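## Task

A wooden die rests loose on the palm of the robot hand, which faces up. Roll it around inside the hand until its five-pip face points up. The goal picture is only one example, and any spin about the vertical is fine. The die may touch only this hand, which here includes the wrist camera, its post and the arm's final link. If it touches anything else or leaves the hand, the task fails. To finish, the die must be at rest on the palm or fingers, clear of the wrist, camera and post. The palm must face straight up, and no hand motor may read moving or overload or be building toward a shutdown (motors dead from the start are ignored). Then declare the scene done. The hand is opened at that point, and the die must still show five pips up while lying on the open hand.

## Robot and tools

Robot: one six-joint arm carrying a right hand with index, middle and ring fingers and a thumb, 16 finger motors in all. A fixed mast sticks out at the wrist on the palm side, at x +0.05 to +0.10, z -0.16 to -0.11, reaching y = +0.06 m, and it can strike things. Fingertips have grippy rubber caps; the rest of the hand is slippery. Cameras: cam_high (672x504, fixed, overhead) and cam_wrist (504x504 fisheye, on the hand).

Frames. The scene frame has its origin on the table under the arm base, +z up, and +y to the left when looking along +x. The state line reports the hand point in this frame: end_effector_position in metres, end_effector_quat_wxyz, plus velocities. The hand point sits in front of the palm where thumb and index/middle tips meet in a pinch. Its own axes: +z runs along straightened fingers toward the tips, +x crosses the palm away from the thumb, and +y points out of the palm face (the face is at y = -0.062 m). A palm-up hand therefore has its +y pointing up in the scene.

execute_actions, argument actions: a list with zero or one entry. An empty list only reads the state. {"rows": [...], "steps": n} runs 1 to 15 control steps of 1/30 s each, default 15. One row is used per step, and the last row is reused if there are fewer rows than steps. {"steps": n} alone is a wait of up to 300 steps, counted from the previous result, so reply time is included. Optional pictures (true/false) toggles the images.

A row is one flat list of 24 numbers, each in [-1, 1], covering the arm and the hand together, in this order: dx, dy, dz, rx, ry, rz, index_mcp, index_abd, index_pip, index_dip, middle_mcp, middle_abd, middle_pip, middle_dip, ring_mcp, ring_abd, ring_pip, ring_dip, thumb_cmc, thumb_axl, thumb_mcp, thumb_ipl, current_limit, speed.

The first six are an offset, not a pose. They are given in the hand point's own axes and measured from its pose in the most recent result showing it; before such a result, and for later calls in the same reply, they are measured from where the robot is when the action begins. Every row uses that same base, not the row before. Scale: 1.0 equals 0.6 m of translation or 180 degrees; rx, ry, rz form a single rotation vector. All zeros drives back to that base pose, so it is not a hold. Each step the command is clipped to 100 mm and 16 degrees from the measured pose, and position wins over orientation.

The 16 finger numbers are absolute goal angles, scaled linearly between each hinge's two stops (degrees at +1, at -1; value that means straight). Going toward -1 curls things. Finger _mcp bends the knuckle toward the palm (-18, +128; straight +0.75). _abd swings the finger sideways away from the thumb (-60, +60; +0.00). _pip bends the middle joint (-29, +108; +0.58). _dip bends the tip joint (-21, +117; +0.70). thumb_cmc brings the thumb from beside the palm to in front of it (-20, +120; +0.71). thumb_axl rolls the thumb about its length (-27, +140; +0.68). thumb_mcp (-69, +109; +0.23) and thumb_ipl (-77, +108; +0.17) bend it. With thumb_axl straight those two bend toward +z; at thumb_axl -0.40 they bend in the direction thumb_cmc swings. current_limit maps -1..+1 to 0..550 mA per motor (never below 11 mA); very low values may leave a finger unable to lift itself. speed sets the set-point rate to (speed+1)/2 of 5.9 rad/s. They start at +0.4 and -0.6, and whatever was last sent stays in force.

move, argument target: one 24-number row as above (same offset basis), with optional speed in m/s (0.002 to 0.5, default 0.25; rotation capped at twice that in rad/s) and optional stop_force in N (9 to 40), which halts the path when the wrist sensor feels that much extra push along the target direction. It does not work on turning moves, and must be left out when pulling away from a contact. The path runs 0.5 to 10 s in a straight line, taking the shorter rotation; the hand numbers are sent at its start. The result adds a move: line giving the ending (done, off_target, moving, held, fault, contact) and limits (paced = pose clipped; held = a check blocked some steps).

wait, argument seconds (0 to 10): lets time pass with nothing new sent. zoom_image, arguments camera (cam_high or cam_wrist) and region [x0, y0, x1, y1] in pixels, at most 504x504: a closer view of the latest image. show_instructions: shows the reference image(s). finished_scene, argument scene (1 or 2): declares the scene done and grades it; it cannot be undone.

Result lines: hand_goal (goals sent), hand_measured (actual hinge positions on the same scale), hand_current_ma (positive pushes toward -1), hand_state per motor (moving, goal, blocked, overload), hand_current_limit, hand_speed, Wrist force/torque in hand-point axes (noisy, saturating near 50 N), HELD marks on steps whose command was blocked, pose unreachable lines, and Hand target.

Cautions: a motor held at 495 mA or more for 5 s shuts down for 10 s, so avoid pressing fingers hard for long. Joint torque over the load limits or any outside force of 150 N stops the arm for 10 s and drops the rest of the call. During a stop, hand commands are discarded. Keep the palm up and move fingers gently so the object tilts over rather than flying off. Never let it touch the mast, the table or anything besides the hand. Before declaring done, make sure the object is still, the motors read goal or blocked without overload, and the desired face is up on a hand that could open without upsetting it.

Each tool is called after "Call:" as name([rows], argument=value, ...), one row to a line, values as JSON.

Reference images:

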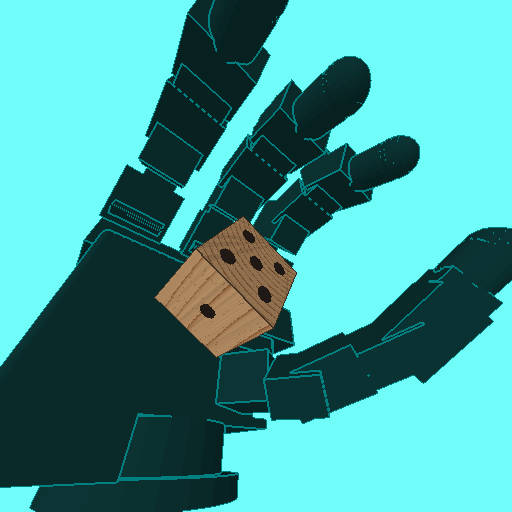

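## Session

Call:
execute_actions(actions=[])

Scene clock: 0.00 s of 4800.00 s.
end_effector_position=(+0.6072, +0.0770, +0.4577) hand_goal=(+0.046, +0.000, -0.008, +0.280, +0.046, +0.000, -0.008, +0.280, +0.046, +0.000, -0.008, +0.280, -0.104, +0.266, +0.032, -0.018) hand_measured=(+0.062, +0.000, -0.006, +0.282, +0.062, +0.000, -0.006, +0.282, +0.062, +0.000, -0.006, +0.282, -0.092, +0.270, +0.034, -0.016) hand_current_ma=(+85, +0, +14, +12, +85, +0, +14, +12, +87, +0, +14, +12, +67, +29, +11, +12) hand_state=(goal, goal, goal, goal, goal, goal, goal, goal, goal, goal, goal, goal, goal, goal, goal, goal) hand_current_limit=0.40 hand_speed=-0.60 end_effector_quat_wxyz=(+0.474, +0.475, +0.536, +0.512) end_effector_velocity=(+0.000, +0.000, +0.000) end_effector_angular_velocity=(-0.000, -0.001, +0.000)
Joint positions: [-0.182 -1.166  2.227 -4.159 -1.32  -0.038]
Joint velocities: [ 0.    -0.    -0.001 -0.     0.    -0.   ]
Motor temperatures (°C, as the motors report them): [26 29 28 31 36 39]
Wrist force (N, on the end effector, along its own x y z axes, offset not removed): no reading
Wrist torque (N m, same axes, about the end effector's origin, offset not removed): no reading
Hand target: +0.607, +0.077, +0.458; +0.474, +0.475, +0.536, +0.512

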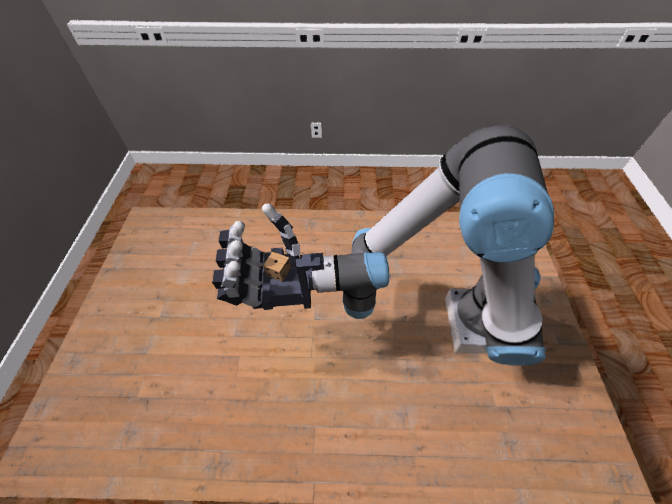

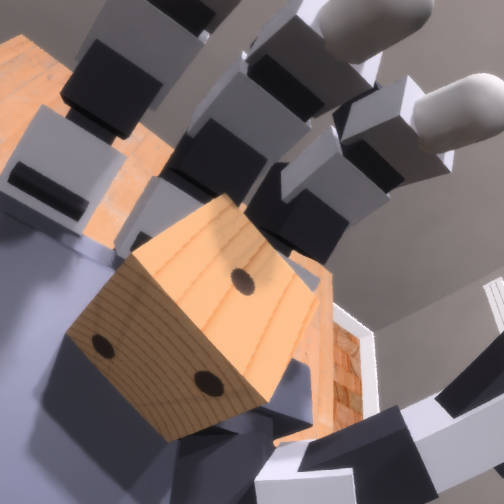

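Call:
zoom_image(camera="cam_high", region=[190, 190, 350, 320])

Region (190, 190, 350, 320) of cam_high's 672x504 image, scaled by 3.150, with more detail than that image has; it fills the top 410 rows of this view, and the rest is white.

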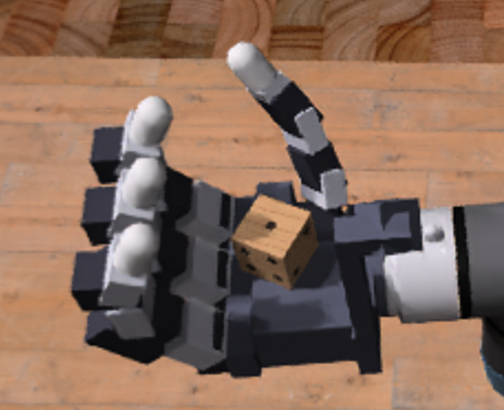

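Call:
move(target=[0,0,0,0.14,0,0,0.75,0,-0.6,0.5,0.75,0,-0.6,0.5,0.75,0,-0.6,0.5,-0.1,0.27,0.03,0,0.4,-0.6], speed=0.1)

Scene clock: 13.13 s of 4800.00 s.
end_effector_position=(+0.6070, +0.0770, +0.4576) hand_goal=(+0.750, +0.000, -0.600, +0.500, +0.750, +0.000, -0.600, +0.500, +0.750, +0.000, -0.600, +0.500, -0.100, +0.270, +0.030, +0.000) hand_measured=(+0.758, +0.000, -0.596, +0.498, +0.760, +0.000, -0.596, +0.498, +0.758, +0.000, -0.596, +0.498, -0.092, +0.270, +0.030, -0.004) hand_current_ma=(+42, +0, +22, -13, +55, -1, +25, -12, +43, +0, +22, -13, +43, +4, -2, -21) hand_state=(goal, goal, goal, goal, goal, goal, goal, goal, goal, goal, goal, goal, goal, goal, goal, goal) hand_current_limit=0.40 hand_speed=-0.60 end_effector_quat_wxyz=(+0.359, +0.567, +0.635, +0.383) end_effector_velocity=(+0.000, -0.001, +0.000) end_effector_angular_velocity=(-0.002, +0.009, -0.002)
Joint positions: [-0.181 -1.545  2.266 -3.37  -1.362 -0.141]
Joint velocities: [-0.001 -0.007 -0.003  0.018 -0.002 -0.003]
Motor temperatures (°C, as the motors report them): [26 29 28 31 36 39]
Wrist force (N, on the end effector, along its own x y z axes, offset not removed): [-1.0 1.7 -1.9]
Wrist torque (N m, same axes, about the end effector's origin, offset not removed): [0.54 0.08 -0.15]
Hand target: +0.607, +0.077, +0.458; +0.359, +0.567, +0.635, +0.383
Off the commanded pose: 0.000 m, 0 deg.
move: done
camera_calibration (this result's frames):
cam_wrist: T_world_to_cam=[[0.370156, -0.724022, 0.582045, -0.401535], [-0.825455, -0.54377, -0.151456, 0.57002], [0.426156, -0.424389, -0.798927, 0.266955], [0, 0, 0, 1]] pos_world=[0.505391, 0.132533, 0.533322]

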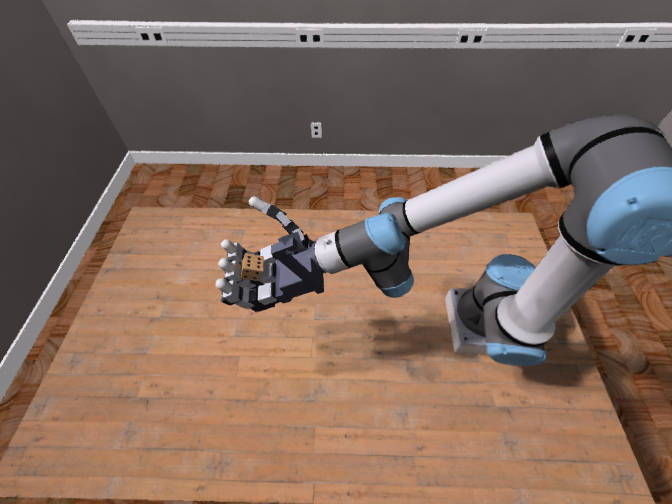

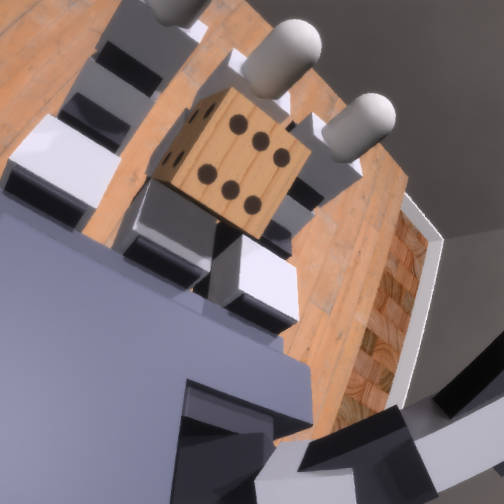

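Call:
move(target=[0,0,0,0,0,0,0.75,0,0.2,-0.5,0.75,0,0.2,-0.5,0.75,0,0.2,-0.5,-0.1,0.27,0.03,0,0.4,-0.85])

Call:
zoom_image(camera="cam_high", region=[170, 190, 330, 320])

Scene clock: 19.80 s of 4800.00 s.
end_effector_position=(+0.6070, +0.0770, +0.4576) hand_goal=(+0.750, +0.000, +0.200, -0.500, +0.750, +0.000, +0.200, -0.500, +0.750, +0.000, +0.200, -0.500, -0.100, +0.270, +0.030, +0.000) hand_measured=(+0.758, +0.000, +0.200, -0.498, +0.760, +0.000, +0.200, -0.498, +0.758, +0.000, +0.200, -0.498, -0.092, +0.270, +0.030, -0.004) hand_current_ma=(+43, +0, +1, +15, +57, -1, +3, +15, +43, +0, +1, +15, +43, +4, -2, -21) hand_state=(goal, goal, goal, goal, goal, goal, goal, goal, goal, goal, goal, goal, goal, goal, goal, goal) hand_current_limit=0.40 hand_speed=-0.85 end_effector_quat_wxyz=(+0.359, +0.567, +0.635, +0.383) end_effector_velocity=(-0.000, +0.001, +0.000) end_effector_angular_velocity=(-0.001, -0.000, +0.003)
Joint positions: [-0.181 -1.545  2.266 -3.37  -1.362 -0.141]
Joint velocities: [ 0.002  0.    -0.001  0.     0.    -0.002]
Motor temperatures (°C, as the motors report them): [26 29 28 31 36 39]
Wrist force (N, on the end effector, along its own x y z axes, offset not removed): [0.4 -0.6 -3.0]
Wrist torque (N m, same axes, about the end effector's origin, offset not removed): [0.23 -0.22 -0.12]
Hand target: +0.607, +0.077, +0.458; +0.359, +0.567, +0.635, +0.383
Off the commanded pose: 0.000 m, 0 deg.
move: done
camera_calibration (this result's frames):
cam_wrist: T_world_to_cam=[[0.370174, -0.724013, 0.582045, -0.401534], [-0.825442, -0.54379, -0.151456, 0.57002], [0.426166, -0.424379, -0.798927, 0.266955], [0, 0, 0, 1]] pos_world=[0.505388, 0.132545, 0.533322]

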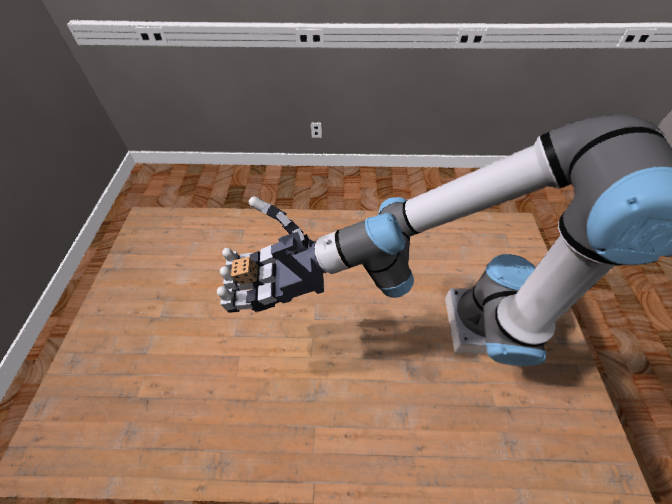

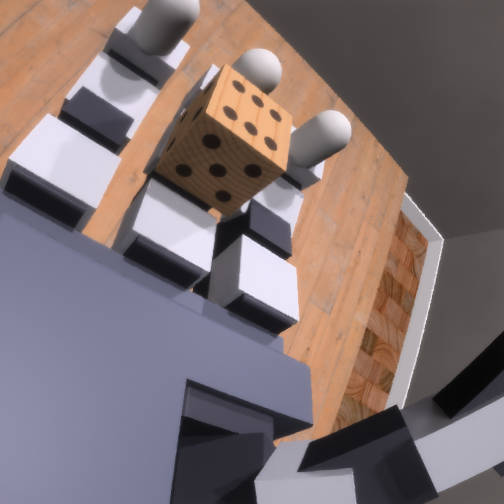

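Region (170, 190, 330, 320) of cam_high's 672x504 image, scaled by 3.150, with more detail than that image has; it fills the top 410 rows of this view, and the rest is white.

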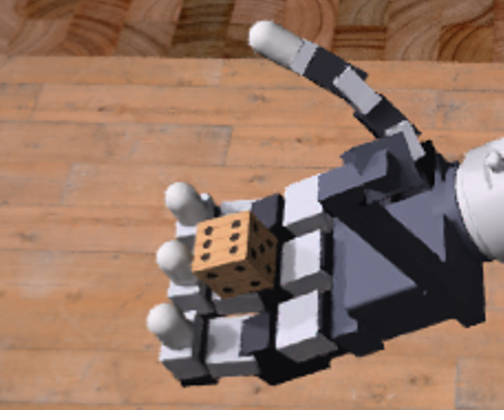

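Call:
move(target=[0,0,0,-0.14,0,0,0.3,0,0.5,-0.5,0.3,0,0.5,-0.5,0.3,0,0.5,-0.5,-0.1,0.27,0.03,0,0.4,-0.9], speed=0.1)

Scene clock: 25.43 s of 4800.00 s.
end_effector_position=(+0.6072, +0.0770, +0.4577) hand_goal=(+0.300, +0.000, +0.500, -0.500, +0.300, +0.000, +0.500, -0.500, +0.300, +0.000, +0.500, -0.500, -0.100, +0.270, +0.030, +0.000) hand_measured=(+0.322, +0.000, +0.500, -0.498, +0.322, +0.000, +0.500, -0.498, +0.324, +0.000, +0.500, -0.498, -0.092, +0.270, +0.030, -0.004) hand_current_ma=(+125, +0, -1, +12, +125, -1, +0, +12, +127, +0, -1, +13, +43, +4, -2, -21) hand_state=(blocked, goal, goal, goal, blocked, goal, goal, goal, blocked, goal, goal, goal, goal, goal, goal, goal) hand_current_limit=0.40 hand_speed=-0.90 end_effector_quat_wxyz=(+0.474, +0.475, +0.536, +0.512) end_effector_velocity=(+0.000, -0.000, -0.000) end_effector_angular_velocity=(-0.001, -0.008, -0.000)
Joint positions: [-0.182 -1.166  2.227 -4.159 -1.32  -0.038]
Joint velocities: [-0.     0.008 -0.004 -0.012 -0.     0.   ]
Motor temperatures (°C, as the motors report them): [26 29 28 31 36 39]
Wrist force (N, on the end effector, along its own x y z axes, offset not removed): [-0.3 -0.8 -2.8]
Wrist torque (N m, same axes, about the end effector's origin, offset not removed): [0.12 0.14 -0.34]
Hand target: +0.607, +0.077, +0.458; +0.474, +0.475, +0.536, +0.512
Off the commanded pose: 0.000 m, 0 deg.
move: done
camera_calibration (this result's frames):
cam_wrist: T_world_to_cam=[[0.103263, -0.749102, 0.654356, -0.270796], [-0.673597, -0.53672, -0.508133, 0.640729], [0.73185, -0.388301, -0.560017, -0.0307515], [0, 0, 0, 1]] pos_world=[0.482062, 0.129097, 0.485551]

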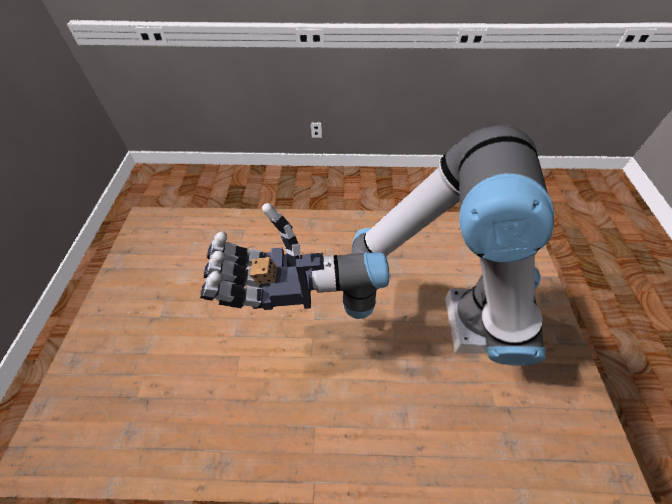

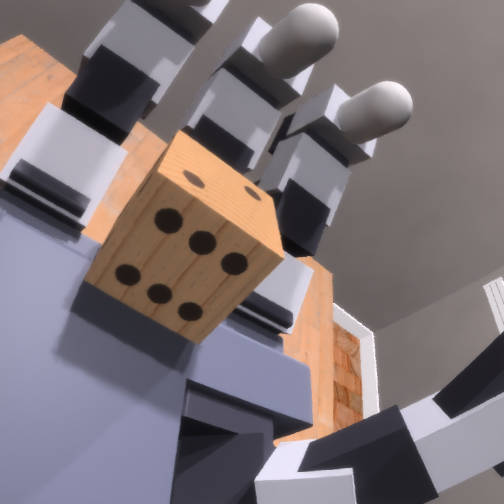

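Call:
move(target=[0,0,0,0,0,0,-0.2,0,0.5,0.3,-0.2,0,0.5,0.3,-0.2,0,0.5,0.3,-0.1,0.27,0.03,0,0.4,-0.9])

Call:
zoom_image(camera="cam_high", region=[170, 190, 330, 320])

Scene clock: 32.50 s of 4800.00 s.
end_effector_position=(+0.6072, +0.0770, +0.4577) hand_goal=(-0.200, +0.000, +0.500, +0.300, -0.200, +0.000, +0.500, +0.300, -0.200, +0.000, +0.500, +0.300, -0.100, +0.270, +0.030, +0.000) hand_measured=(-0.188, +0.000, +0.500, +0.298, -0.188, +0.000, +0.500, +0.298, -0.186, +0.000, +0.500, +0.298, -0.092, +0.270, +0.030, -0.004) hand_current_ma=(+70, +0, -1, -15, +73, -1, +0, -15, +71, +0, -1, -15, +43, +4, -2, -21) hand_state=(goal, goal, goal, goal, goal, goal, goal, goal, goal, goal, goal, goal, goal, goal, goal, goal) hand_current_limit=0.40 hand_speed=-0.90 end_effector_quat_wxyz=(+0.474, +0.475, +0.536, +0.512) end_effector_velocity=(-0.000, -0.001, -0.000) end_effector_angular_velocity=(+0.001, +0.001, -0.001)
Joint positions: [-0.182 -1.166  2.227 -4.159 -1.32  -0.038]
Joint velocities: [-0.001 -0.     0.001  0.     0.     0.001]
Motor temperatures (°C, as the motors report them): [26 29 28 31 36 39]
Wrist force (N, on the end effector, along its own x y z axes, offset not removed): [0.3 -2.0 -4.9]
Wrist torque (N m, same axes, about the end effector's origin, offset not removed): [0.07 0.01 -0.16]
Hand target: +0.607, +0.077, +0.458; +0.474, +0.475, +0.536, +0.512
Off the commanded pose: 0.000 m, 0 deg.
move: done
camera_calibration (this result's frames):
cam_wrist: T_world_to_cam=[[0.103265, -0.749102, 0.654357, -0.270796], [-0.673596, -0.536721, -0.508133, 0.640729], [0.73185, -0.3883, -0.560016, -0.0307514], [0, 0, 0, 1]] pos_world=[0.482062, 0.129098, 0.485552]

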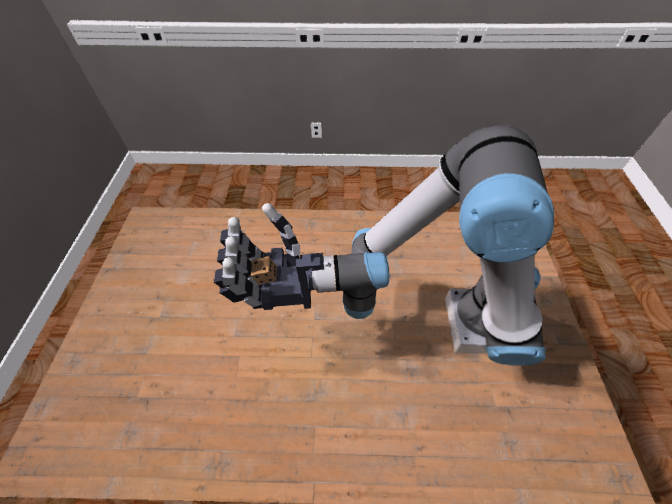

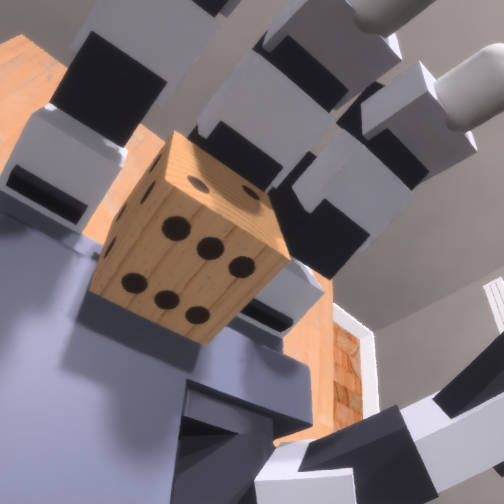

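Region (170, 190, 330, 320) of cam_high's 672x504 image, scaled by 3.150, with more detail than that image has; it fills the top 410 rows of this view, and the rest is white.

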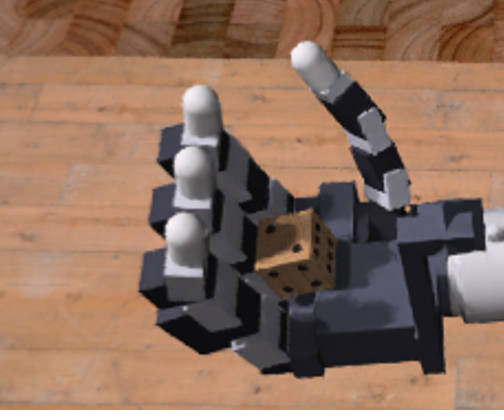

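Push further.

Call:
move(target=[0,0,0,0,0,0,-0.8,0,0.9,0.7,-0.8,0,0.9,0.7,-0.8,0,0.9,0.7,-0.1,0.27,0.03,0,0.4,-0.9])

Call:
move(target=[0,0,0,0,0,0,0.75,0,-0.6,0.5,0.75,0,-0.6,0.5,0.75,0,-0.6,0.5,-0.1,0.27,0.03,0,0.4,-0.6])

Scene clock: 40.17 s of 4800.00 s.
end_effector_position=(+0.6072, +0.0770, +0.4577) hand_goal=(-0.800, +0.000, +0.900, +0.700, -0.800, +0.000, +0.900, +0.700, -0.800, +0.000, +0.900, +0.700, -0.100, +0.270, +0.030, +0.000) hand_measured=(-0.800, +0.000, +0.898, +0.698, -0.490, +0.000, +0.906, +0.698, -0.800, +0.000, +0.898, +0.698, -0.092, +0.270, +0.030, -0.004) hand_current_ma=(+2, +0, -8, -13, +385, -1, +32, -13, +2, +0, -8, -13, +43, +4, -2, -21) hand_state=(goal, goal, goal, goal, blocked, goal, goal, goal, goal, goal, goal, goal, goal, goal, goal, goal) hand_current_limit=0.40 hand_speed=-0.90 end_effector_quat_wxyz=(+0.474, +0.475, +0.536, +0.512) end_effector_velocity=(-0.000, -0.000, +0.000) end_effector_angular_velocity=(-0.001, -0.002, -0.000)
Joint positions: [-0.182 -1.166  2.227 -4.159 -1.32  -0.038]
Joint velocities: [-0.     0.    -0.001 -0.001  0.    -0.   ]
Motor temperatures (°C, as the motors report them): [26 29 28 31 36 39]
Wrist force (N, on the end effector, along its own x y z axes, offset not removed): [-1.8 1.2 -1.9]
Wrist torque (N m, same axes, about the end effector's origin, offset not removed): [0.17 0.26 -0.29]
Hand target: +0.607, +0.077, +0.458; +0.474, +0.475, +0.536, +0.512
Off the commanded pose: 0.000 m, 0 deg.
move: done
camera_calibration (this result's frames):
cam_wrist: T_world_to_cam=[[0.103263, -0.749102, 0.654356, -0.270796], [-0.673597, -0.53672, -0.508133, 0.640729], [0.73185, -0.388301, -0.560016, -0.0307514], [0, 0, 0, 1]] pos_world=[0.482062, 0.129097, 0.485552]

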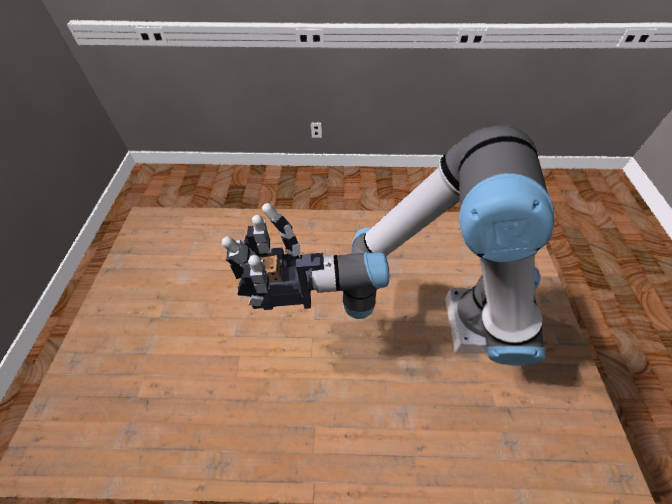

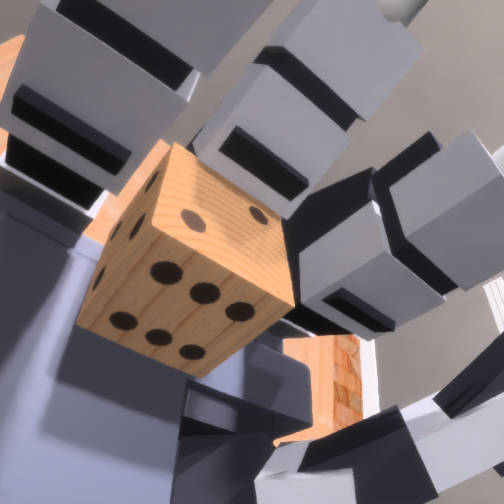

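Scene clock: 42.13 s of 4800.00 s.
end_effector_position=(+0.6072, +0.0770, +0.4577) hand_goal=(+0.750, +0.000, -0.600, +0.500, +0.750, +0.000, -0.600, +0.500, +0.750, +0.000, -0.600, +0.500, -0.100, +0.270, +0.030, +0.000) hand_measured=(+0.758, +0.000, -0.596, +0.502, +0.758, +0.000, -0.596, +0.502, +0.758, +0.000, -0.596, +0.502, -0.092, +0.270, +0.030, -0.004) hand_current_ma=(+39, +0, +19, +13, +40, -1, +22, +14, +40, +0, +19, +13, +43, +4, -2, -21) hand_state=(goal, goal, goal, goal, goal, goal, goal, goal, goal, goal, goal, goal, goal, goal, goal, goal) hand_current_limit=0.40 hand_speed=-0.60 end_effector_quat_wxyz=(+0.474, +0.475, +0.536, +0.512) end_effector_velocity=(+0.000, +0.000, -0.000) end_effector_angular_velocity=(-0.000, +0.000, +0.001)
Joint positions: [-0.182 -1.166  2.227 -4.159 -1.32  -0.038]
Joint velocities: [ 0.    -0.    -0.     0.001  0.    -0.   ]
Motor temperatures (°C, as the motors report them): [26 29 28 31 36 39]
Wrist force (N, on the end effector, along its own x y z axes, offset not removed): [0.1 -0.2 -1.2]
Wrist torque (N m, same axes, about the end effector's origin, offset not removed): [0.13 0.04 -0.06]
Hand target: +0.607, +0.077, +0.458; +0.474, +0.475, +0.536, +0.512
Off the commanded pose: 0.000 m, 0 deg.
move: done
camera_calibration (this result's frames):
cam_wrist: T_world_to_cam=[[0.103263, -0.749102, 0.654356, -0.270796], [-0.673597, -0.53672, -0.508133, 0.640729], [0.731849, -0.388301, -0.560017, -0.0307512], [0, 0, 0, 1]] pos_world=[0.482062, 0.129097, 0.485551]

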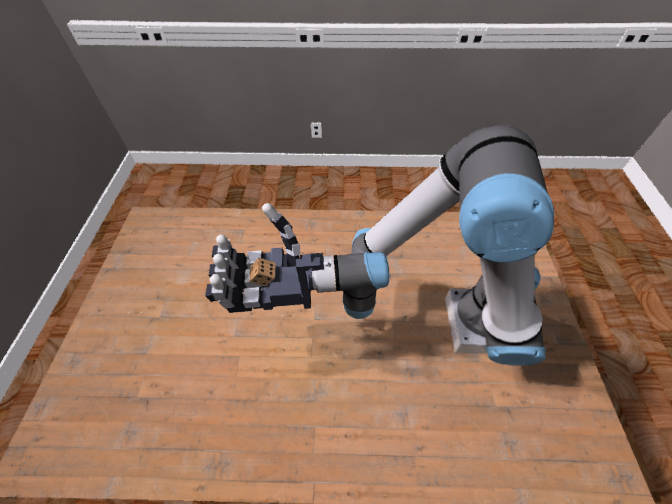

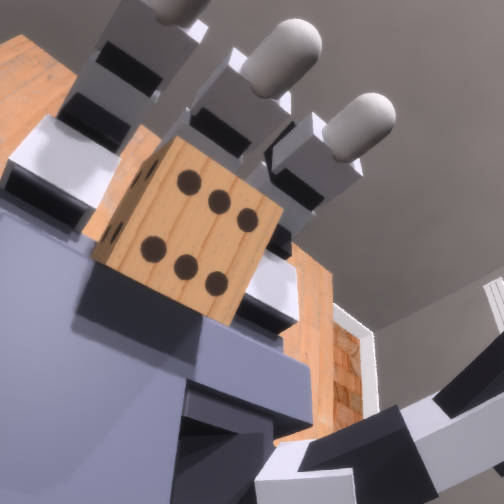

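Already half-rolled near the palm. Tilt.

Call:
move(target=[0,0,0,0.17,0,0,0.75,0,-0.6,0.5,0.75,0,-0.6,0.5,0.75,0,-0.6,0.5,-0.1,0.27,0.03,0,0.4,-0.6], speed=0.1)

Scene clock: 48.40 s of 4800.00 s.
end_effector_position=(+0.6069, +0.0771, +0.4575) hand_goal=(+0.750, +0.000, -0.600, +0.500, +0.750, +0.000, -0.600, +0.500, +0.750, +0.000, -0.600, +0.500, -0.100, +0.270, +0.030, +0.000) hand_measured=(+0.758, +0.000, -0.596, +0.502, +0.760, +0.000, -0.596, +0.502, +0.758, +0.000, -0.596, +0.502, -0.092, +0.270, +0.030, -0.004) hand_current_ma=(+40, +0, +19, +13, +50, -1, +23, +14, +41, +0, +19, +13, +43, +4, -3, -21) hand_state=(goal, goal, goal, goal, goal, goal, goal, goal, goal, goal, goal, goal, goal, goal, goal, goal) hand_current_limit=0.40 hand_speed=-0.60 end_effector_quat_wxyz=(+0.332, +0.583, +0.652, +0.353) end_effector_velocity=(+0.000, -0.000, -0.000) end_effector_angular_velocity=(-0.001, +0.010, -0.001)
Joint positions: [-0.176 -1.606  2.237 -3.185 -1.38  -0.158]
Joint velocities: [-0.    -0.005 -0.004  0.019 -0.002 -0.002]
Motor temperatures (°C, as the motors report them): [26 29 28 31 36 39]
Wrist force (N, on the end effector, along its own x y z axes, offset not removed): [0.2 -0.2 -4.0]
Wrist torque (N m, same axes, about the end effector's origin, offset not removed): [0.44 -0.06 -0.26]
Hand target: +0.607, +0.077, +0.458; +0.332, +0.583, +0.652, +0.353
Off the commanded pose: 0.000 m, 0 deg.
move: done
camera_calibration (this result's frames):
cam_wrist: T_world_to_cam=[[0.421902, -0.719451, 0.551715, -0.419319], [-0.836809, -0.543201, -0.0684312, 0.538838], [0.348925, -0.432809, -0.831221, 0.329285], [0, 0, 0, 1]] pos_world=[0.512921, 0.133536, 0.541926]

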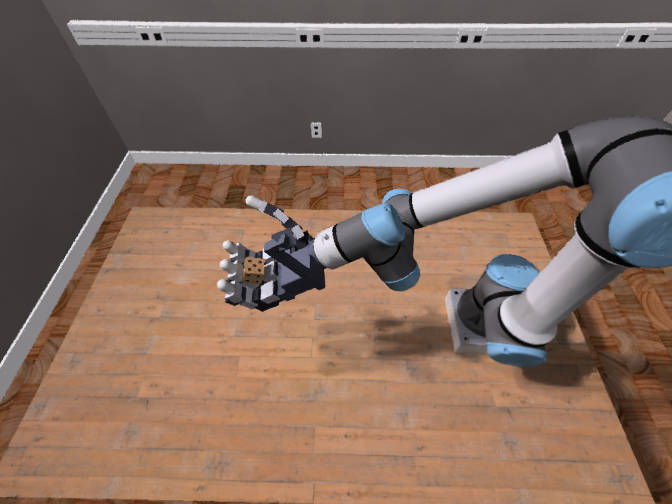

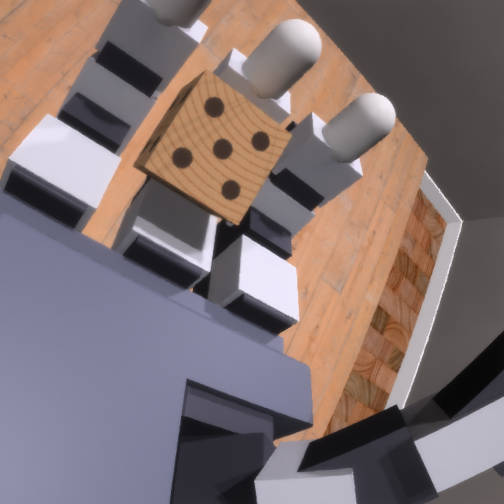

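Call:
move(target=[0,0,0,0,0,0,0.75,0,0.2,-0.5,0.75,0,0.2,-0.5,0.75,0,0.2,-0.5,-0.1,0.27,0.03,0,0.4,-0.85])

Call:
move(target=[0,0,0,-0.165,0,0,0.75,0,0.58,0.3,0.75,0,0.58,0.3,0.75,0,0.58,0.3,-0.1,0.27,0.03,0,0.4,-0.92], speed=0.08)

Scene clock: 55.90 s of 4800.00 s.
end_effector_position=(+0.6069, +0.0771, +0.4575) hand_goal=(+0.750, +0.000, +0.200, -0.500, +0.750, +0.000, +0.200, -0.500, +0.750, +0.000, +0.200, -0.500, -0.100, +0.270, +0.030, +0.000) hand_measured=(+0.758, +0.000, +0.200, -0.498, +0.760, +0.000, +0.204, -0.488, +0.758, +0.000, +0.200, -0.498, -0.092, +0.270, +0.030, -0.004) hand_current_ma=(+41, +0, +1, +16, +57, -1, +16, +63, +41, +0, +1, +16, +43, +4, -3, -21) hand_state=(goal, goal, goal, goal, goal, goal, goal, goal, goal, goal, goal, goal, goal, goal, goal, goal) hand_current_limit=0.40 hand_speed=-0.85 end_effector_quat_wxyz=(+0.332, +0.583, +0.652, +0.353) end_effector_velocity=(+0.000, -0.000, +0.001) end_effector_angular_velocity=(+0.003, -0.002, -0.002)
Joint positions: [-0.176 -1.606  2.237 -3.185 -1.38  -0.158]
Joint velocities: [ 0.     0.    -0.001 -0.001 -0.     0.004]
Motor temperatures (°C, as the motors report them): [26 29 28 31 36 39]
Wrist force (N, on the end effector, along its own x y z axes, offset not removed): [-0.5 1.2 -3.4]
Wrist torque (N m, same axes, about the end effector's origin, offset not removed): [0.54 0.03 -0.22]
Hand target: +0.607, +0.077, +0.458; +0.332, +0.583, +0.652, +0.353
Off the commanded pose: 0.000 m, 0 deg.
move: done
camera_calibration (this result's frames):
cam_wrist: T_world_to_cam=[[0.421928, -0.719436, 0.551715, -0.419319], [-0.83679, -0.54323, -0.0684308, 0.538838], [0.34894, -0.432797, -0.831221, 0.329285], [0, 0, 0, 1]] pos_world=[0.512916, 0.133554, 0.541926]

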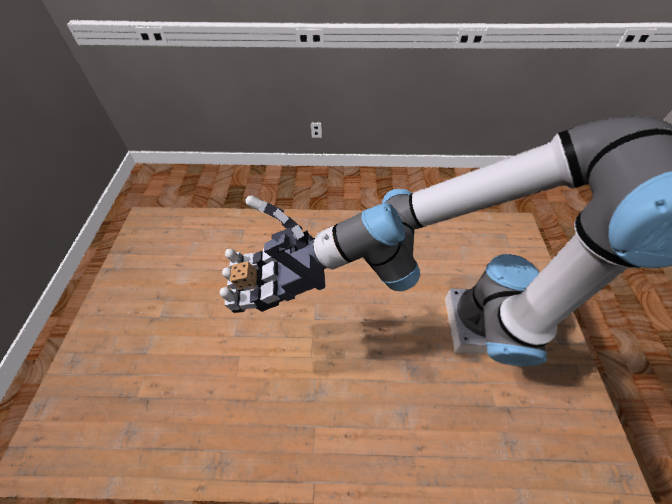

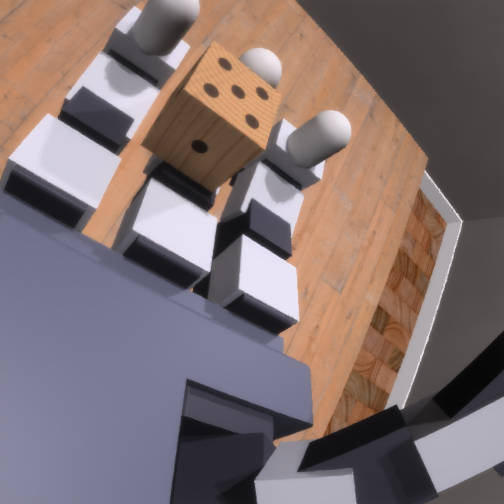

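Scene clock: 60.23 s of 4800.00 s.
end_effector_position=(+0.6072, +0.0771, +0.4577) hand_goal=(+0.750, +0.000, +0.580, +0.300, +0.750, +0.000, +0.580, +0.300, +0.750, +0.000, +0.580, +0.300, -0.100, +0.270, +0.030, +0.000) hand_measured=(+0.760, +0.000, +0.580, +0.298, +0.762, +0.000, +0.580, +0.298, +0.760, +0.000, +0.580, +0.298, -0.092, +0.270, +0.030, -0.004) hand_current_ma=(+51, +0, +2, -11, +70, -1, +4, -11, +52, +0, +2, -11, +43, +4, -3, -21) hand_state=(goal, goal, goal, goal, goal, goal, goal, goal, goal, goal, goal, goal, goal, goal, goal, goal) hand_current_limit=0.40 hand_speed=-0.92 end_effector_quat_wxyz=(+0.470, +0.478, +0.540, +0.508) end_effector_velocity=(+0.000, +0.000, +0.000) end_effector_angular_velocity=(+0.000, -0.001, +0.000)
Joint positions: [-0.183 -1.179  2.233 -4.137 -1.32  -0.042]
Joint velocities: [ 0.001  0.    -0.001  0.    -0.     0.   ]
Motor temperatures (°C, as the motors report them): [26 29 28 31 36 39]
Wrist force (N, on the end effector, along its own x y z axes, offset not removed): [-2.7 0.6 -3.5]
Wrist torque (N m, same axes, about the end effector's origin, offset not removed): [0.59 0.29 -0.37]
Hand target: +0.607, +0.077, +0.458; +0.470, +0.478, +0.540, +0.508
Off the commanded pose: 0.000 m, 0 deg.
move: done
camera_calibration (this result's frames):
cam_wrist: T_world_to_cam=[[0.112727, -0.748151, 0.653883, -0.276358], [-0.681143, -0.537305, -0.49734, 0.640411], [0.72342, -0.389324, -0.570167, -0.0208729], [0, 0, 0, 1]] pos_world=[0.482465, 0.129212, 0.487307]

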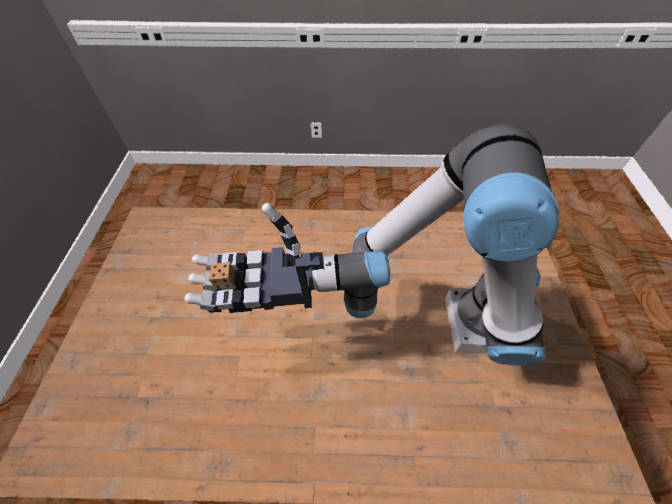

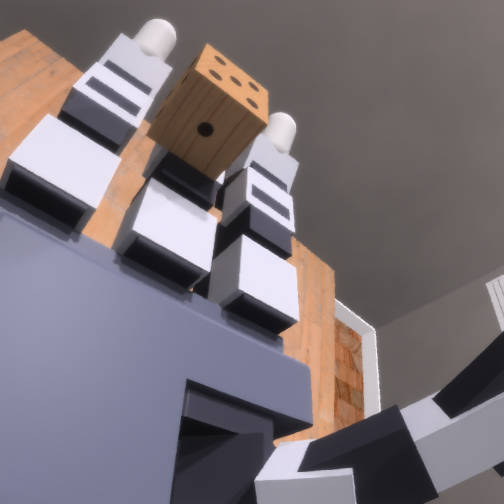

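Call:
move(target=[0,0,0,-0.013,0,0.007,0.75,0,0.58,0.7,0.75,0,0.58,0.7,0.75,0,0.58,0.7,-0.1,0.27,0.03,0,0.4,-0.8], speed=0.03)

Call:
wait(seconds=1)

Call:
finished_scene(scene=1)

Scene clock: 65.53 s of 4800.00 s.
end_effector_position=(+0.6072, +0.0771, +0.4577) hand_goal=(+0.750, +0.000, +0.580, +0.700, +0.750, +0.000, +0.580, +0.700, +0.750, +0.000, +0.580, +0.700, -0.100, +0.270, +0.030, +0.000) hand_measured=(+0.760, +0.000, +0.580, +0.698, +0.762, +0.000, +0.580, +0.698, +0.760, +0.000, +0.580, +0.698, -0.092, +0.270, +0.030, -0.004) hand_current_ma=(+52, +0, +3, -11, +70, -1, +4, -11, +53, +0, +3, -11, +43, +4, -3, -21) hand_state=(goal, goal, goal, goal, goal, goal, goal, goal, goal, goal, goal, goal, goal, goal, goal, goal) hand_current_limit=0.40 hand_speed=-0.80 end_effector_quat_wxyz=(+0.474, +0.475, +0.525, +0.524) end_effector_velocity=(-0.000, +0.000, -0.000) end_effector_angular_velocity=(+0.002, -0.003, +0.000)
Joint positions: [-0.176 -1.144  2.215 -4.196 -1.326 -0.01 ]
Joint velocities: [ 0.001  0.003 -0.001 -0.005 -0.001  0.003]
Motor temperatures (°C, as the motors report them): [26 29 28 31 36 39]
Wrist force (N, on the end effector, along its own x y z axes, offset not removed): [0.9 1.2 -3.0]
Wrist torque (N m, same axes, about the end effector's origin, offset not removed): [0.46 -0.17 0.02]
Hand target: +0.607, +0.077, +0.458; +0.474, +0.475, +0.524, +0.524
Off the commanded pose: 0.000 m, 0 deg.
move: done
camera_calibration (this result's frames):
cam_wrist: T_world_to_cam=[[0.0880941, -0.764782, 0.638238, -0.252971], [-0.66142, -0.524003, -0.536604, 0.645402], [0.744824, -0.374871, -0.552004, -0.0433027], [0, 0, 0, 1]] pos_world=[0.48142, 0.128492, 0.483878]

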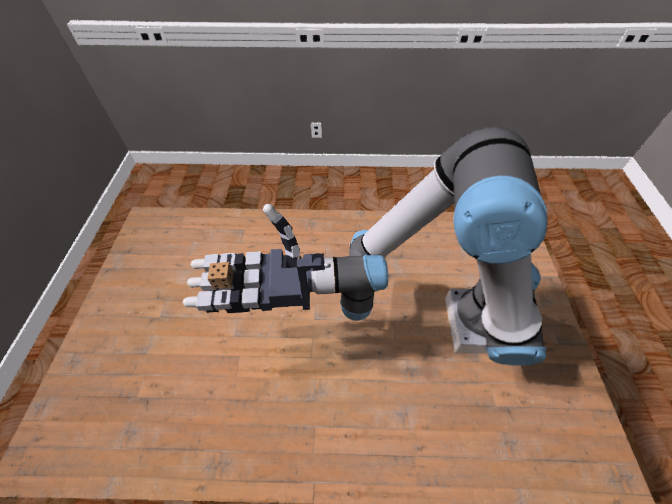

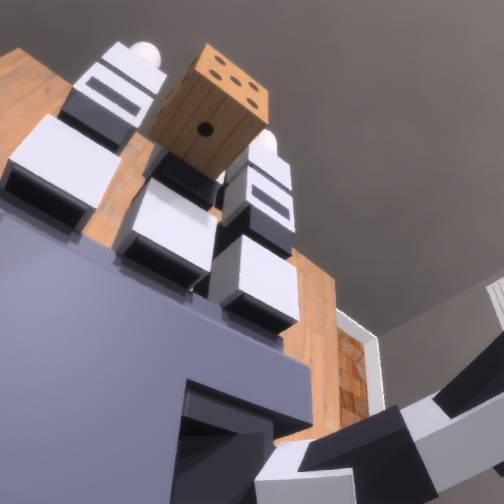

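Scene clock: 66.53 s of 4800.00 s.
end_effector_position=(+0.6072, +0.0771, +0.4577) hand_goal=(+0.750, +0.000, +0.580, +0.700, +0.750, +0.000, +0.580, +0.700, +0.750, +0.000, +0.580, +0.700, -0.100, +0.270, +0.030, +0.000) hand_measured=(+0.760, +0.000, +0.580, +0.698, +0.762, +0.000, +0.580, +0.698, +0.760, +0.000, +0.580, +0.698, -0.092, +0.270, +0.030, -0.004) hand_current_ma=(+52, +0, +3, -11, +70, -1, +4, -11, +53, +0, +3, -11, +43, +4, -3, -21) hand_state=(goal, goal, goal, goal, goal, goal, goal, goal, goal, goal, goal, goal, goal, goal, goal, goal) hand_current_limit=0.40 hand_speed=-0.80 end_effector_quat_wxyz=(+0.474, +0.475, +0.524, +0.524) end_effector_velocity=(-0.000, -0.000, +0.000) end_effector_angular_velocity=(+0.000, -0.001, -0.000)
Joint positions: [-0.176 -1.144  2.215 -4.196 -1.326 -0.009]
Joint velocities: [ 0.     0.    -0.    -0.001 -0.     0.001]
Motor temperatures (°C, as the motors report them): [26 29 28 31 36 39]
Wrist force (N, on the end effector, along its own x y z axes, offset not removed): [0.0 0.6 -1.3]
Wrist torque (N m, same axes, about the end effector's origin, offset not removed): [0.29 -0.10 0.00]
Hand target: +0.607, +0.077, +0.458; +0.474, +0.475, +0.524, +0.524
Off the commanded pose: 0.000 m, 0 deg.
Steps of this call (steps 1 to 30: nothing new was sent). Readings (end_effector_position | what the end effector reports):
1: (+0.6072, +0.0771, +0.4577) | hand_goal=(+0.750, +0.000, +0.580, +0.700, +0.750, +0.000, +0.580, +0.700, +0.750, +0.000, +0.580, +0.700, -0.100, +0.270, +0.030, +0.000) hand_measured=(+0.760, +0.000, +0.580, +0.698, +0.762, +0.000, +0.580, +0.698, +0.760, +0.000, +0.580, +0.698, -0.092, +0.270, +0.030, -0.004) hand_current_ma=(+52, +0, +3, -11, +70, -1, +4, -11, +53, +0, +3, -11, +43, +4, -3, -21) hand_state=(goal, goal, goal, goal, goal, goal, goal, goal, goal, goal, goal, goal, goal, goal, goal, goal) hand_current_limit=0.40 hand_speed=-0.80
2: (+0.6072, +0.0771, +0.4577) | hand_goal=(+0.750, +0.000, +0.580, +0.700, +0.750, +0.000, +0.580, +0.700, +0.750, +0.000, +0.580, +0.700, -0.100, +0.270, +0.030, +0.000) hand_measured=(+0.760, +0.000, +0.580, +0.698, +0.762, +0.000, +0.580, +0.698, +0.760, +0.000, +0.580, +0.698, -0.092, +0.270, +0.030, -0.004) hand_current_ma=(+52, +0, +3, -11, +70, -1, +4, -11, +53, +0, +3, -11, +43, +4, -3, -21) hand_state=(goal, goal, goal, goal, goal, goal, goal, goal, goal, goal, goal, goal, goal, goal, goal, goal) hand_current_limit=0.40 hand_speed=-0.80
4: (+0.6072, +0.0771, +0.4577) | hand_goal=(+0.750, +0.000, +0.580, +0.700, +0.750, +0.000, +0.580, +0.700, +0.750, +0.000, +0.580, +0.700, -0.100, +0.270, +0.030, +0.000) hand_measured=(+0.760, +0.000, +0.580, +0.698, +0.762, +0.000, +0.580, +0.698, +0.760, +0.000, +0.580, +0.698, -0.092, +0.270, +0.030, -0.004) hand_current_ma=(+52, +0, +3, -11, +70, -1, +4, -11, +52, +0, +3, -11, +43, +4, -3, -21) hand_state=(goal, goal, goal, goal, goal, goal, goal, goal, goal, goal, goal, goal, goal, goal, goal, goal) hand_current_limit=0.40 hand_speed=-0.80
8: (+0.6072, +0.0771, +0.4577) | hand_goal=(+0.750, +0.000, +0.580, +0.700, +0.750, +0.000, +0.580, +0.700, +0.750, +0.000, +0.580, +0.700, -0.100, +0.270, +0.030, +0.000) hand_measured=(+0.760, +0.000, +0.580, +0.698, +0.762, +0.000, +0.580, +0.698, +0.760, +0.000, +0.580, +0.698, -0.092, +0.270, +0.030, -0.004) hand_current_ma=(+52, +0, +3, -11, +70, -1, +4, -11, +53, +0, +3, -11, +43, +4, -3, -21) hand_state=(goal, goal, goal, goal, goal, goal, goal, goal, goal, goal, goal, goal, goal, goal, goal, goal) hand_current_limit=0.40 hand_speed=-0.80
30: the state above
camera_calibration (this result's frames):
cam_wrist: T_world_to_cam=[[0.0878991, -0.764903, 0.63812, -0.252791], [-0.661264, -0.523898, -0.5369, 0.645436], [0.744986, -0.374773, -0.551853, -0.0434772], [0, 0, 0, 1]] pos_world=[0.481414, 0.128488, 0.483852]

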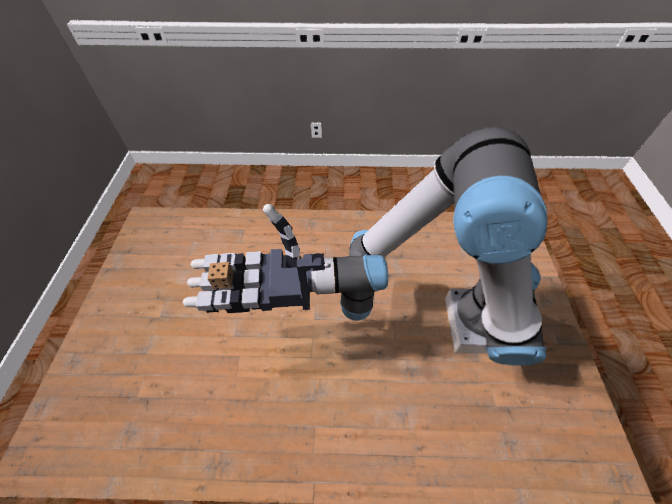

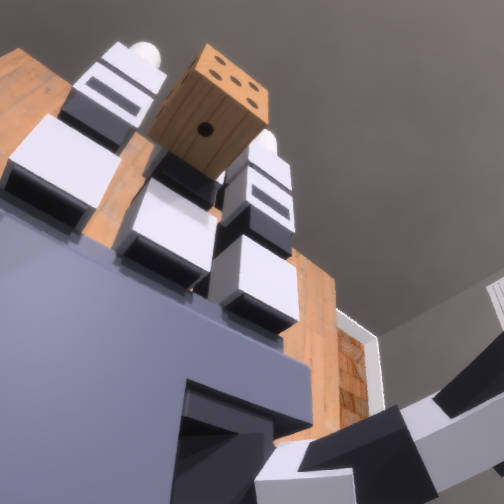

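The scene is finished: the task was done.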